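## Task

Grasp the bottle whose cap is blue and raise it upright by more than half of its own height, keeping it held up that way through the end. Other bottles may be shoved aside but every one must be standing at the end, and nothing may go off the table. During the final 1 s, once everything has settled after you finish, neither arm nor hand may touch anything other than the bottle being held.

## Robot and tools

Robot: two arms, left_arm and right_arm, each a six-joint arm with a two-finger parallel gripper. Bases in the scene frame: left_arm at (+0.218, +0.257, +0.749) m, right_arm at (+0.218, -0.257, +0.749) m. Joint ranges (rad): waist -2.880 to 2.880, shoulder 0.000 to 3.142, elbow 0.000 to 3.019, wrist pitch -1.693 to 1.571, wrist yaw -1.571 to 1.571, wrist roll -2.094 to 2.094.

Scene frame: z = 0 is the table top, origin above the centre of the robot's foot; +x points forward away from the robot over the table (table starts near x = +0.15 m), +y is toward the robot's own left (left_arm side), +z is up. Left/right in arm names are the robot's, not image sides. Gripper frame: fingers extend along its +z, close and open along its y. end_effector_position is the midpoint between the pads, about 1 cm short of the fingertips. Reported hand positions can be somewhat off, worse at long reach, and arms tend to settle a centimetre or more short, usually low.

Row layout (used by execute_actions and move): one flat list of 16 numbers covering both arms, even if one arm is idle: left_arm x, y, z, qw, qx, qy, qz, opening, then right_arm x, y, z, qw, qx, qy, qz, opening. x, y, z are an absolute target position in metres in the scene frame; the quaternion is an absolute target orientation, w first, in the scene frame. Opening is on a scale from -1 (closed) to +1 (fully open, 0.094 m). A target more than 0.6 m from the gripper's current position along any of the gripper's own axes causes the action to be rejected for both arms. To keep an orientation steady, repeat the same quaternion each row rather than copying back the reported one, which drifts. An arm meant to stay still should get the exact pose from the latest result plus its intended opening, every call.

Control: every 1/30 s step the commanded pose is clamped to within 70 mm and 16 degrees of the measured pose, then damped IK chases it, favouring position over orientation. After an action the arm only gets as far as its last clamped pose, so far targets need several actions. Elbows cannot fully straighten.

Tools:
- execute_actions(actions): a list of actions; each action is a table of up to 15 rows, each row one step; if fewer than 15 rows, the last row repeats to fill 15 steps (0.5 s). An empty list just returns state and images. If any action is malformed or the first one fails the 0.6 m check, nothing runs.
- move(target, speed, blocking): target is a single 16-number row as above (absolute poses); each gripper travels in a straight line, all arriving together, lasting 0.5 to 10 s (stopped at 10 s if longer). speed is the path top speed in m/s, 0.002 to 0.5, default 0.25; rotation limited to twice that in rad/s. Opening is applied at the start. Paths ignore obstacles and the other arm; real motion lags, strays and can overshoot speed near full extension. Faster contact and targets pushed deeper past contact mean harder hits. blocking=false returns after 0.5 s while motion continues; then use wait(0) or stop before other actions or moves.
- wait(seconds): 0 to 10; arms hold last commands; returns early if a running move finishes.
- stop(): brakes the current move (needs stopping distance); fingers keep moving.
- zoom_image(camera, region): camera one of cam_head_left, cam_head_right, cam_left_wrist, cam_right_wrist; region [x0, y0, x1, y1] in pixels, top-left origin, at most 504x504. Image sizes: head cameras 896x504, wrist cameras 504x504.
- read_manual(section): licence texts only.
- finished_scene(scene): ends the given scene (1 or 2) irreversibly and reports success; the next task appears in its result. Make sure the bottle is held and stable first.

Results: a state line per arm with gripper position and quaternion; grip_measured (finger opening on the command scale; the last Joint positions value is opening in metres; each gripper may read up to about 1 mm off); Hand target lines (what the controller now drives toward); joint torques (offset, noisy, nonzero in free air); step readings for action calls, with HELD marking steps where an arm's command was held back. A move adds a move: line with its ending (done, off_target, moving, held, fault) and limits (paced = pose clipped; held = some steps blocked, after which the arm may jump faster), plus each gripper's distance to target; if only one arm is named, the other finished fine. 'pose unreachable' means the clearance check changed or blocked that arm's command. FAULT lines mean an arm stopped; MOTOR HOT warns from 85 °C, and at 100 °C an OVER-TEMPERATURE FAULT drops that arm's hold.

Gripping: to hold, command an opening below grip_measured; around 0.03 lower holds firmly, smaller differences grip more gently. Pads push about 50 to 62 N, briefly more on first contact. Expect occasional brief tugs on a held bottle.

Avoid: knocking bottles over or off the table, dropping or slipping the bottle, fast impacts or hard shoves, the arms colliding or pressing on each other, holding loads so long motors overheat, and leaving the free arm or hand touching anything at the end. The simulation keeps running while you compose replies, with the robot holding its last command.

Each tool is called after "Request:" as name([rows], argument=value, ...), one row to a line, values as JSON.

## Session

Request:
execute_actions(actions=[])

Scene clock: 0.00 s.
left_arm: end_effector_position=(+0.3942, +0.0843, +0.3879) grip_measured=+1.000 end_effector_quat_wxyz=(+0.137, +0.059, +0.885, -0.440) | right_arm: end_effector_position=(+0.2338, -0.1902, +0.3617) grip_measured=+1.000 end_effector_quat_wxyz=(-0.199, -0.780, +0.394, +0.443)
Joint positions: left_arm=[1.339 1.802 0.326 1.401 0.728 0.3   0.094] | right_arm=[-1.279  1.62   0.571 -0.144  0.258 -2.066  0.094]
Joint velocities: left_arm=[-0.005 -0.015 -0.007  0.012  0.007  0.066  0.   ] | right_arm=[-0.005 -0.005  0.007 -0.002 -0.081 -0.037  0.   ]
Joint torques (N m, as the arm reports them, + toward a larger angle): no reading
Motor temperatures (°C, as the motors report them): left_arm=[27 27 26 26 25 27] | right_arm=[26 24 28 26 27 27]
Hand target (left_arm): +0.388, +0.085, +0.396; +0.128, +0.057, +0.886, -0.443
Hand target (right_arm): +0.226, -0.192, +0.371; +0.205, +0.777, -0.389, -0.451

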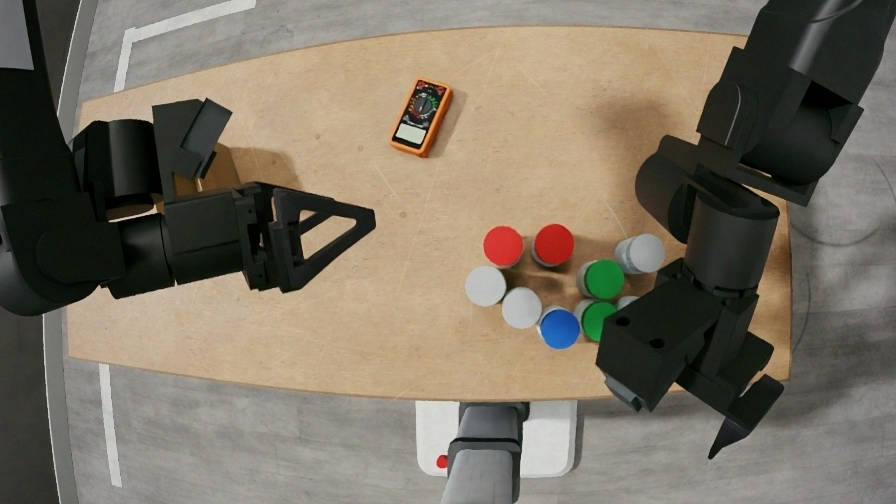

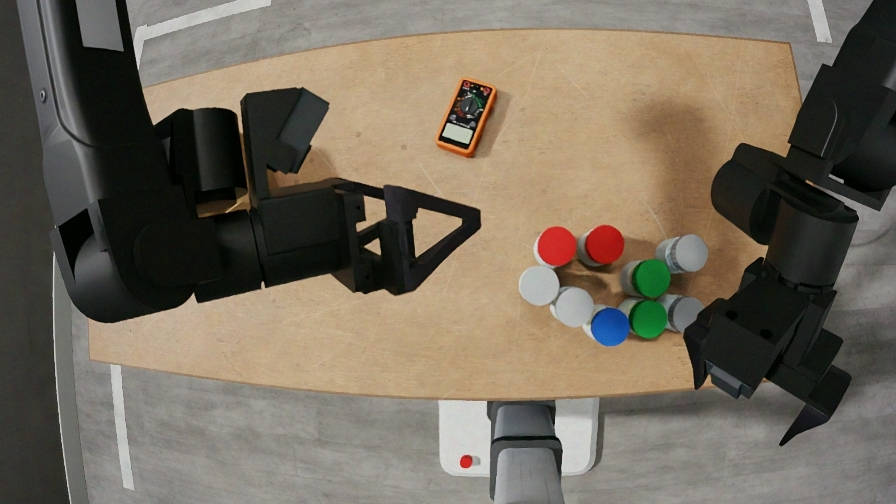

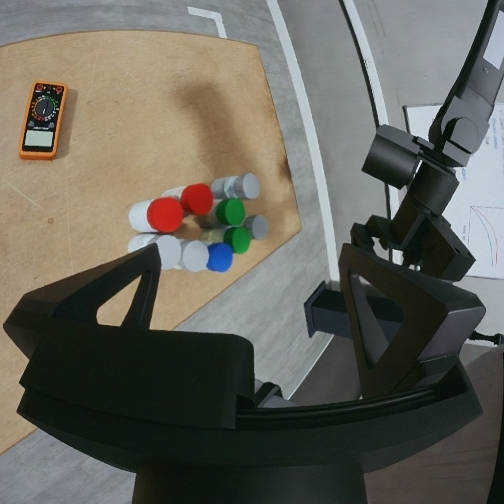

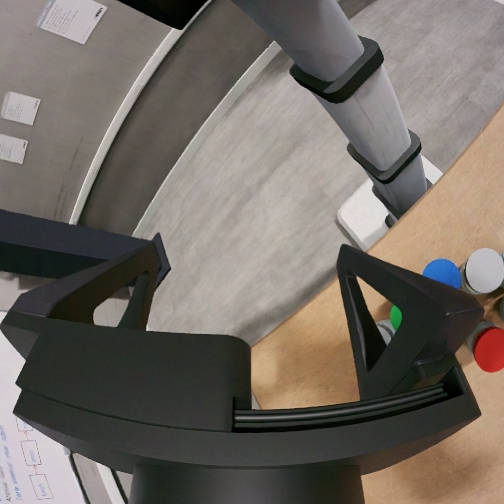

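Request:
move(target=[0.3942,0.3,0.3879,0.137,0.059,0.885,-0.44,1,0.295,-0.135,0.18,0,0.707,-0.707,0,0.7])

Scene clock: 2.90 s.
left_arm: end_effector_position=(+0.3968, +0.2620, +0.3846) grip_measured=+1.000 end_effector_quat_wxyz=(+0.143, +0.043, +0.882, -0.447) | right_arm: end_effector_position=(+0.2905, -0.1440, +0.1837) grip_measured=+0.703 end_effector_quat_wxyz=(-0.009, -0.714, +0.700, +0.006)
Joint positions: left_arm=[1.935 1.627 0.385 1.101 1.338 0.36  0.094] | right_arm=[-1.258  2.22   0.75   1.311  0.318 -1.754  0.08 ]
Joint velocities: left_arm=[ 0.005 -0.015 -0.017  0.007  0.022 -0.051  0.   ] | right_arm=[ 0.005 -0.005 -0.007  0.007  0.037 -0.007  0.   ]
Joint torques (N m, as the arm reports them, + toward a larger angle): left_arm=[ 1.44 -8.04 -7.28  0.82  0.51  0.05] | right_arm=[ 6.04 -2.04 -6.26 -0.23 -0.1   0.  ]
Motor temperatures (°C, as the motors report them): left_arm=[27 27 26 26 25 27] | right_arm=[26 24 29 26 27 27]
Hand target (left_arm): +0.396, +0.259, +0.386; +0.143, +0.042, +0.881, -0.450
Hand target (right_arm): +0.296, -0.138, +0.180; +0.001, +0.707, -0.707, +0.000
Off the commanded pose (left_arm): 0.038 m, 2 deg.
Off the commanded pose (right_arm): 0.011 m, 2 deg.
move: held (left_arm), off_target (right_arm); limits=held; held on 18 of 82 steps (left_arm), including the last (left_arm)
pose unreachable (left arm): on one or more control steps of this call, first in action 0 (counted from 0), this arm could not follow its commanded pose, so it was not sent that pose on those steps. On the call's last step it was still not sent that pose. It may still have moved: this result reports where it is.
cause: the commanded pose would bring two parts of the arm too close to each other (its wrist (the part past joint 4) and its wrist camera, with joints 5 (wrist yaw) and 6 (wrist roll) between them).

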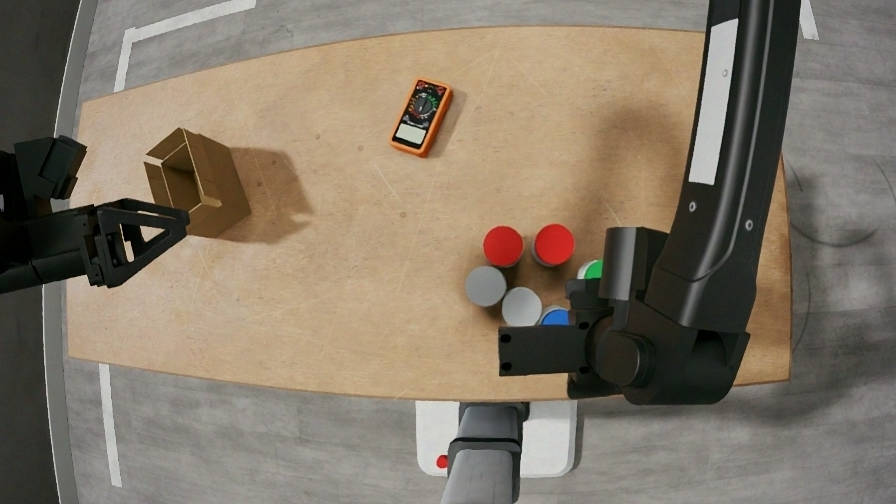

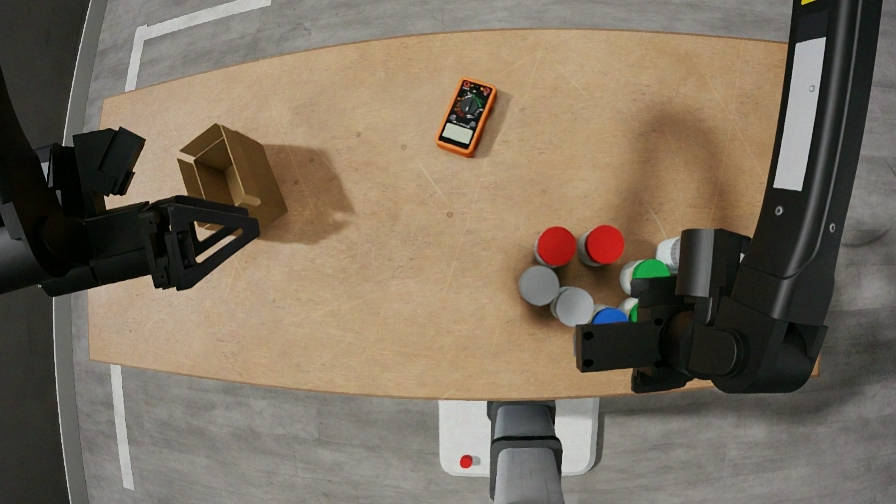

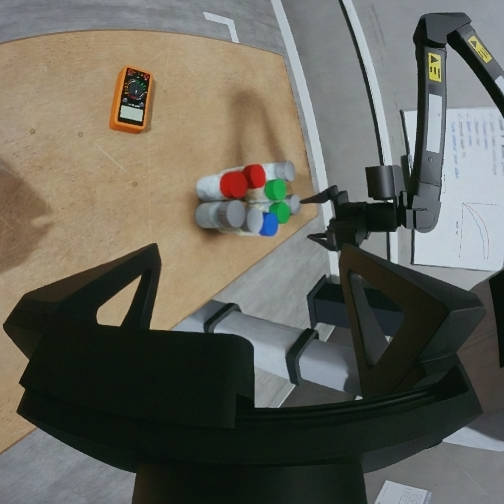

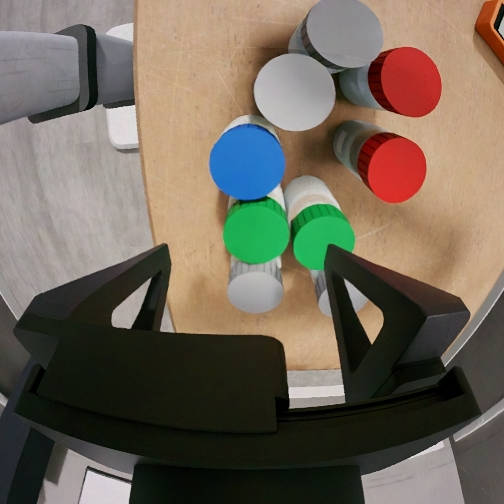

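Request:
move(target=[0.3968,0.255,0.3846,0.143,0.043,0.882,-0.447,1,0.29,-0.115,0.14,0,0.707,-0.707,0,0.7], speed=0.1)

Scene clock: 3.97 s.
left_arm: end_effector_position=(+0.3969, +0.2635, +0.3822) grip_measured=+1.000 end_effector_quat_wxyz=(+0.142, +0.044, +0.886, -0.440) | right_arm: end_effector_position=(+0.2925, -0.1218, +0.1426) grip_measured=+0.703 end_effector_quat_wxyz=(-0.001, -0.711, +0.704, -0.003)
Joint positions: left_arm=[1.935 1.627 0.385 1.106 1.322 0.36  0.094] | right_arm=[-1.241  2.283  0.888  1.262  0.332 -1.75   0.08 ]
Joint velocities: left_arm=[-0.005 -0.005  0.012 -0.002 -0.022  0.007  0.   ] | right_arm=[-0.005 -0.015  0.007 -0.002  0.007 -0.066 -0.   ]
Joint torques (N m, as the arm reports them, + toward a larger angle): left_arm=[ 0.71 -7.74 -7.61  1.28  0.44  0.01] | right_arm=[ 6.54 -0.3  -6.13 -0.86 -0.11  0.05]
Motor temperatures (°C, as the motors report them): left_arm=[27 27 27 26 25 27] | right_arm=[27 24 29 26 27 27]
Hand target (left_arm): +0.397, +0.255, +0.385; +0.142, +0.043, +0.882, -0.447
Hand target (right_arm): +0.291, -0.116, +0.140; +0.000, +0.707, -0.707, -0.000
Off the commanded pose (left_arm): 0.009 m, 1 deg.
Off the commanded pose (right_arm): 0.008 m, 1 deg.
move: done

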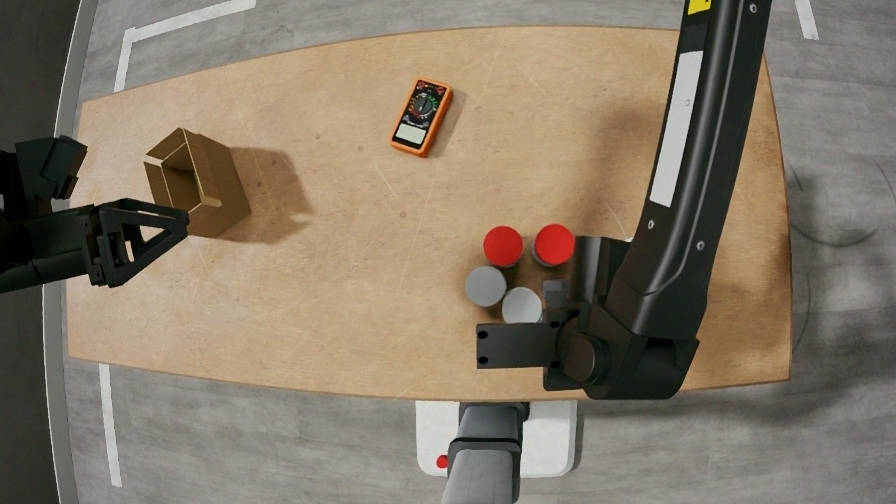

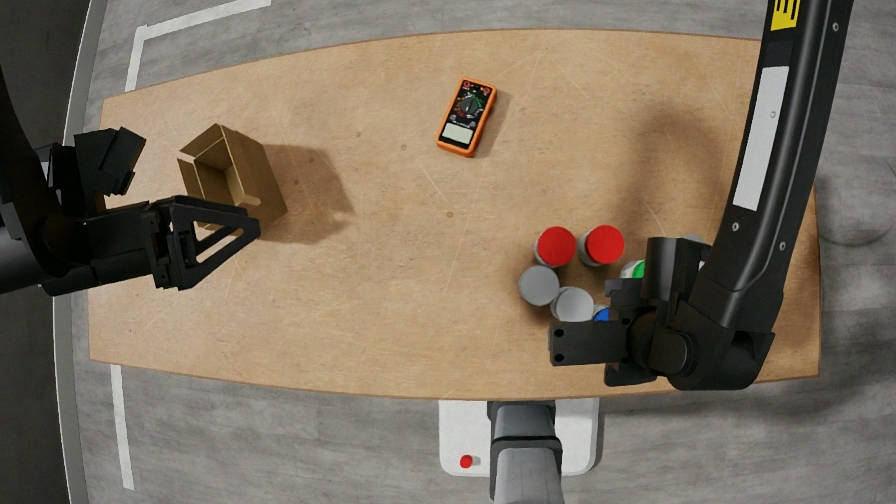

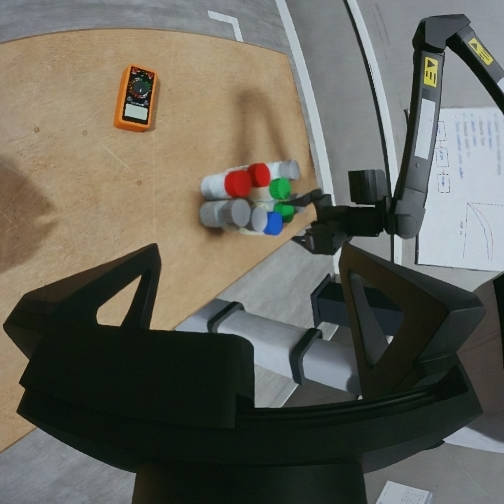

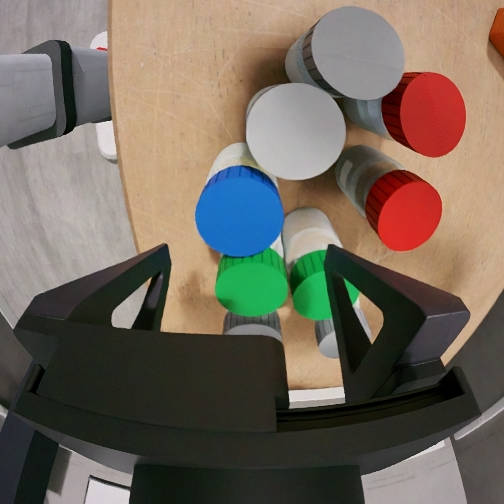

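Request:
move(target=[0.3968,0.255,0.3846,0.143,0.043,0.882,-0.447,1,0.282,-0.115,0.075,0,0.707,-0.707,0,0.5], speed=0.07)

Request:
move(target=[0.3968,0.255,0.3846,0.143,0.043,0.882,-0.447,1,0.282,-0.115,0.075,0,0.707,-0.707,0,-0.2])

Request:
move(target=[0.3968,0.255,0.3846,0.143,0.043,0.882,-0.447,1,0.275,-0.112,0.21,0,0.707,-0.707,0,-0.2], speed=0.1)

Scene clock: 5.57 s.
left_arm: end_effector_position=(+0.3969, +0.2635, +0.3822) grip_measured=+1.000 end_effector_quat_wxyz=(+0.142, +0.045, +0.886, -0.440) | right_arm: end_effector_position=(+0.2892, -0.1102, +0.0810) grip_measured=+0.503 end_effector_quat_wxyz=(+0.007, -0.709, +0.705, -0.002)
Joint positions: left_arm=[1.935 1.627 0.385 1.106 1.322 0.36  0.094] | right_arm=[-1.263  2.363  1.079  1.158  0.296 -1.75   0.071]
Joint velocities: left_arm=[ 0.005 -0.005 -0.002 -0.002 -0.007  0.022  0.   ] | right_arm=[-0.015 -0.015  0.002 -0.002 -0.007  0.022 -0.001]
Joint torques (N m, as the arm reports them, + toward a larger angle): left_arm=[ 0.57 -7.66 -7.54  1.16  0.46  0.03] | right_arm=[ 4.91  0.15 -5.63 -1.04 -0.42 -0.05]
Motor temperatures (°C, as the motors report them): left_arm=[27 27 27 26 25 27] | right_arm=[27 24 29 26 27 27]
Hand target (left_arm): +0.397, +0.255, +0.385; +0.143, +0.043, +0.882, -0.447
Hand target (right_arm): +0.283, -0.116, +0.075; -0.000, +0.707, -0.707, +0.000
Off the commanded pose (left_arm): 0.009 m, 1 deg.
Off the commanded pose (right_arm): 0.011 m, 1 deg.
move: off_target (right_arm)

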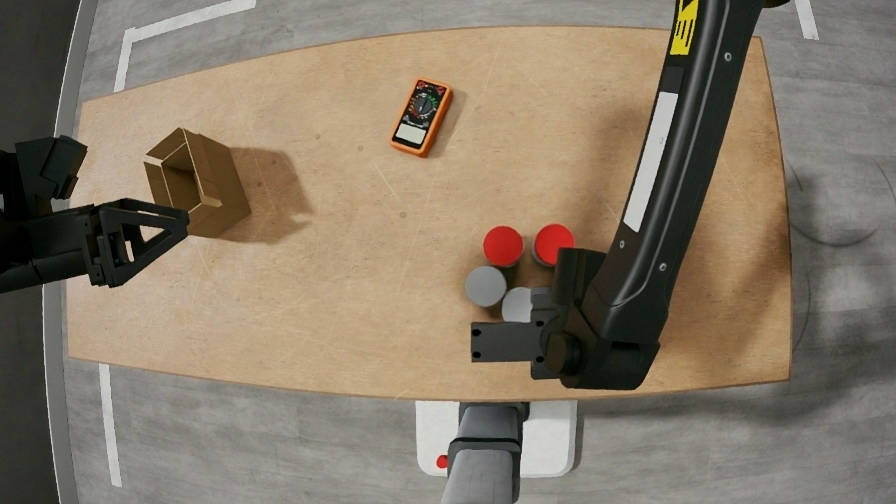

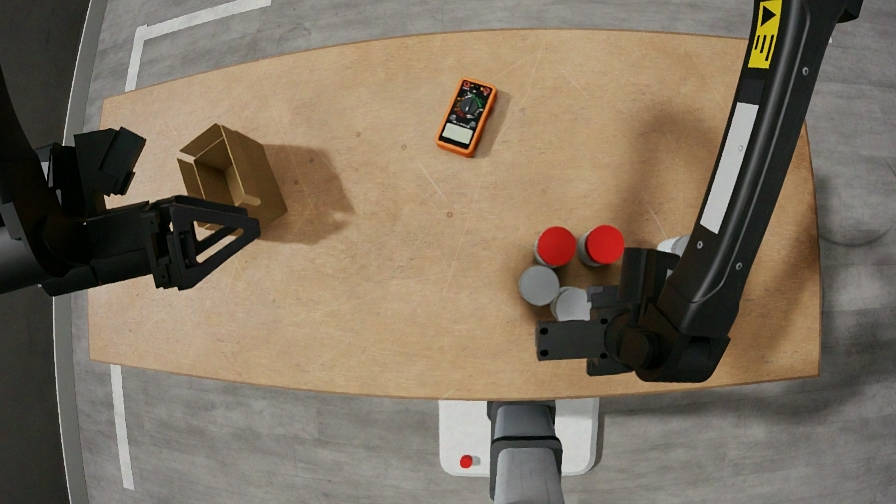

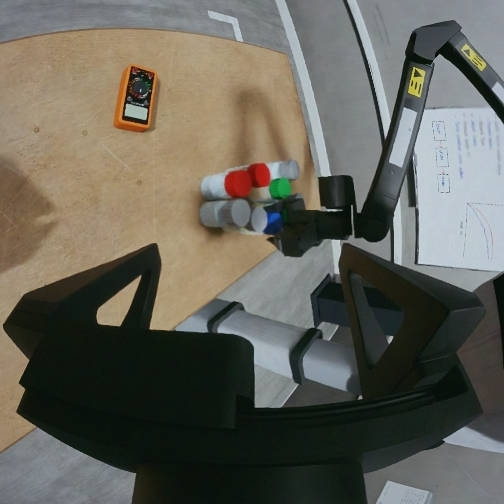

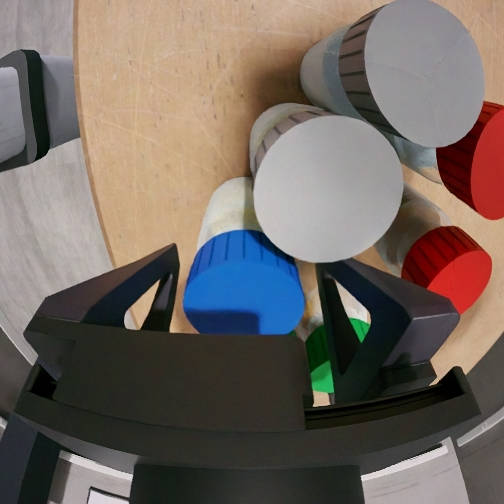

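Scene clock: 6.27 s.
left_arm: end_effector_position=(+0.3969, +0.2634, +0.3822) grip_measured=+1.000 end_effector_quat_wxyz=(+0.142, +0.045, +0.886, -0.440) | right_arm: end_effector_position=(+0.2892, -0.1103, +0.0808) grip_measured=+0.112 end_effector_quat_wxyz=(+0.006, -0.709, +0.705, -0.002)
Joint positions: left_arm=[1.934 1.627 0.385 1.106 1.322 0.36  0.094] | right_arm=[-1.263  2.363  1.08   1.158  0.297 -1.75   0.052]
Joint velocities: left_arm=[-0.005 -0.005  0.007 -0.002 -0.007 -0.081  0.   ] | right_arm=[-0.005 -0.015 -0.002 -0.017 -0.051 -0.081  0.001]
Joint torques (N m, as the arm reports them, + toward a larger angle): left_arm=[ 0.58 -7.87 -7.55  1.2   0.49 -0.01] | right_arm=[ 4.96  0.47 -5.54 -0.91 -0.36 -0.06]
Motor temperatures (°C, as the motors report them): left_arm=[27 27 27 26 25 27] | right_arm=[27 24 29 26 27 27]
Hand target (left_arm): +0.397, +0.255, +0.385; +0.143, +0.043, +0.882, -0.447
Hand target (right_arm): +0.282, -0.115, +0.075; -0.000, +0.707, -0.707, +0.000
Off the commanded pose (left_arm): 0.009 m, 1 deg.
Off the commanded pose (right_arm): 0.010 m, 1 deg.
move: done

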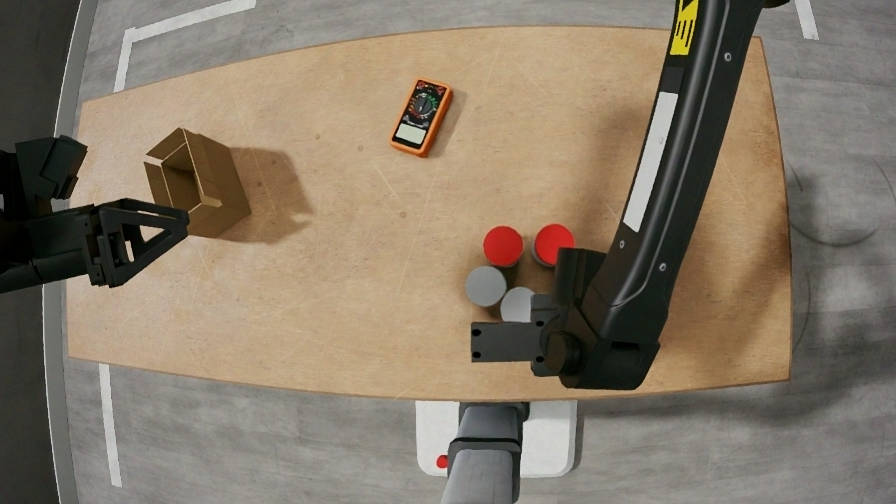

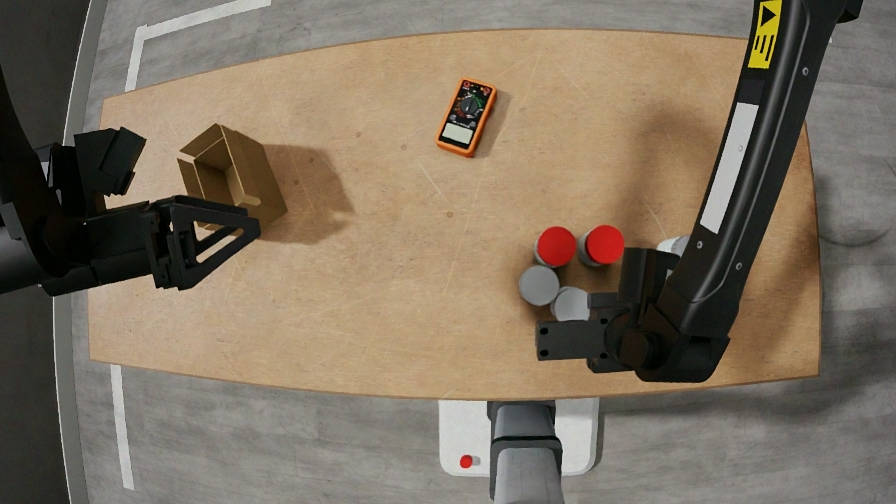

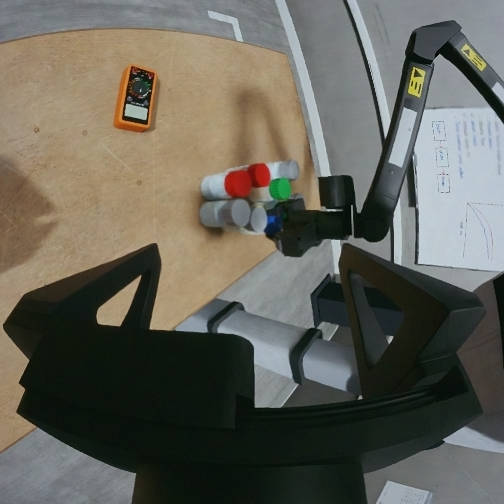

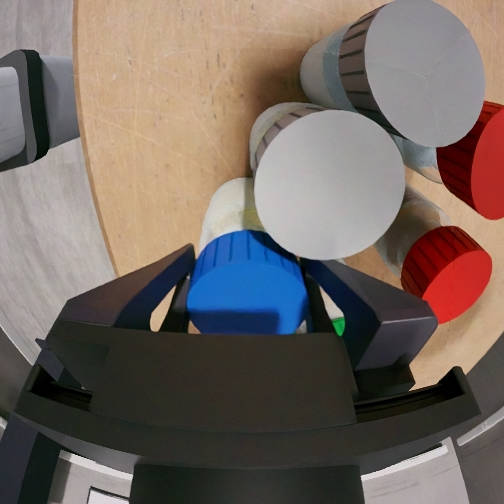

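Scene clock: 7.93 s.
left_arm: end_effector_position=(+0.3969, +0.2634, +0.3822) grip_measured=+1.000 end_effector_quat_wxyz=(+0.142, +0.045, +0.886, -0.440) | right_arm: end_effector_position=(+0.2832, -0.1095, +0.1893) grip_measured=+0.112 end_effector_quat_wxyz=(+0.006, -0.706, +0.708, -0.015)
Joint positions: left_arm=[1.934 1.627 0.385 1.106 1.322 0.36  0.094] | right_arm=[-1.179  2.305  0.786  1.413  0.396 -1.739  0.052]
Joint velocities: left_arm=[-0.005 -0.005 -0.012  0.002 -0.066 -0.007  0.   ] | right_arm=[-0.005  0.005  0.022  0.022 -0.022 -0.037 -0.   ]
Joint torques (N m, as the arm reports them, + toward a larger angle): left_arm=[ 0.58 -7.99 -7.52  1.27  0.45  0.  ] | right_arm=[  7.49  -0.78 -10.56  -0.01  -0.06   0.  ]
Motor temperatures (°C, as the motors report them): left_arm=[27 27 27 26 25 27] | right_arm=[27 24 30 26 27 27]
Hand target (left_arm): +0.397, +0.255, +0.385; +0.143, +0.043, +0.882, -0.447
Hand target (right_arm): +0.273, -0.109, +0.209; +0.000, +0.707, -0.708, -0.000
Off the commanded pose (left_arm): 0.009 m, 1 deg.
Off the commanded pose (right_arm): 0.022 m, 2 deg.
move: off_target (right_arm)

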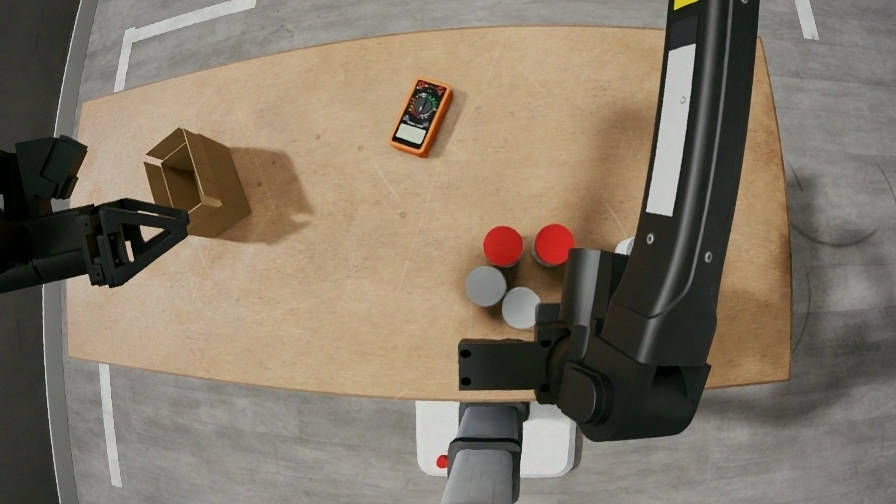

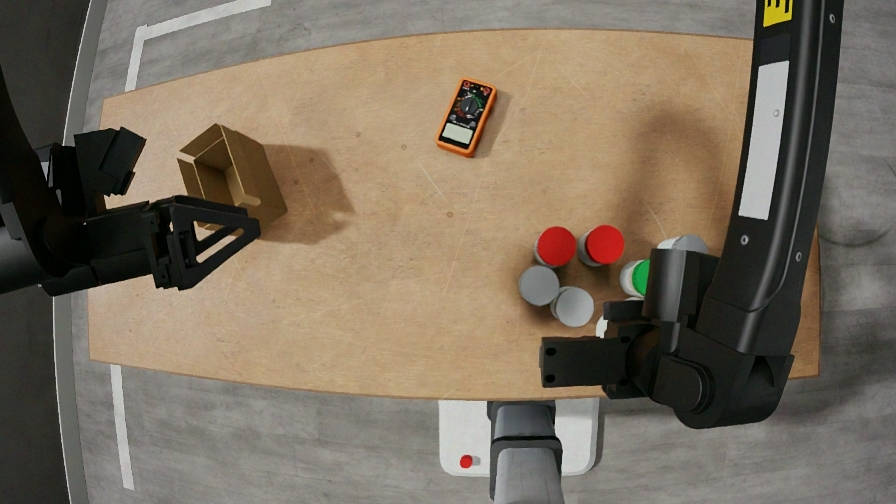

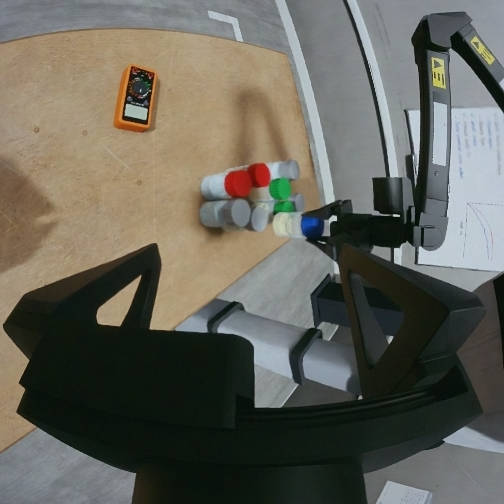

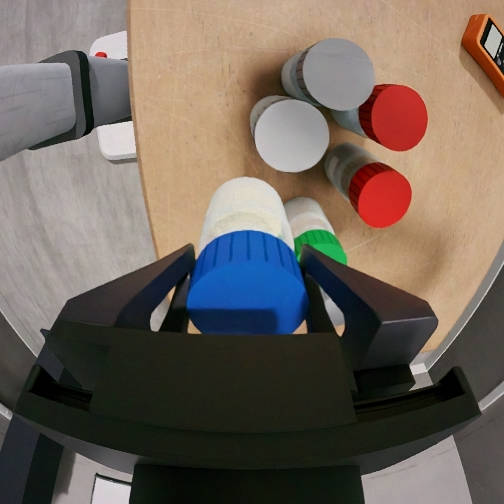

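Request:
finished_scene(scene=2)

The scene is finished: the task was done.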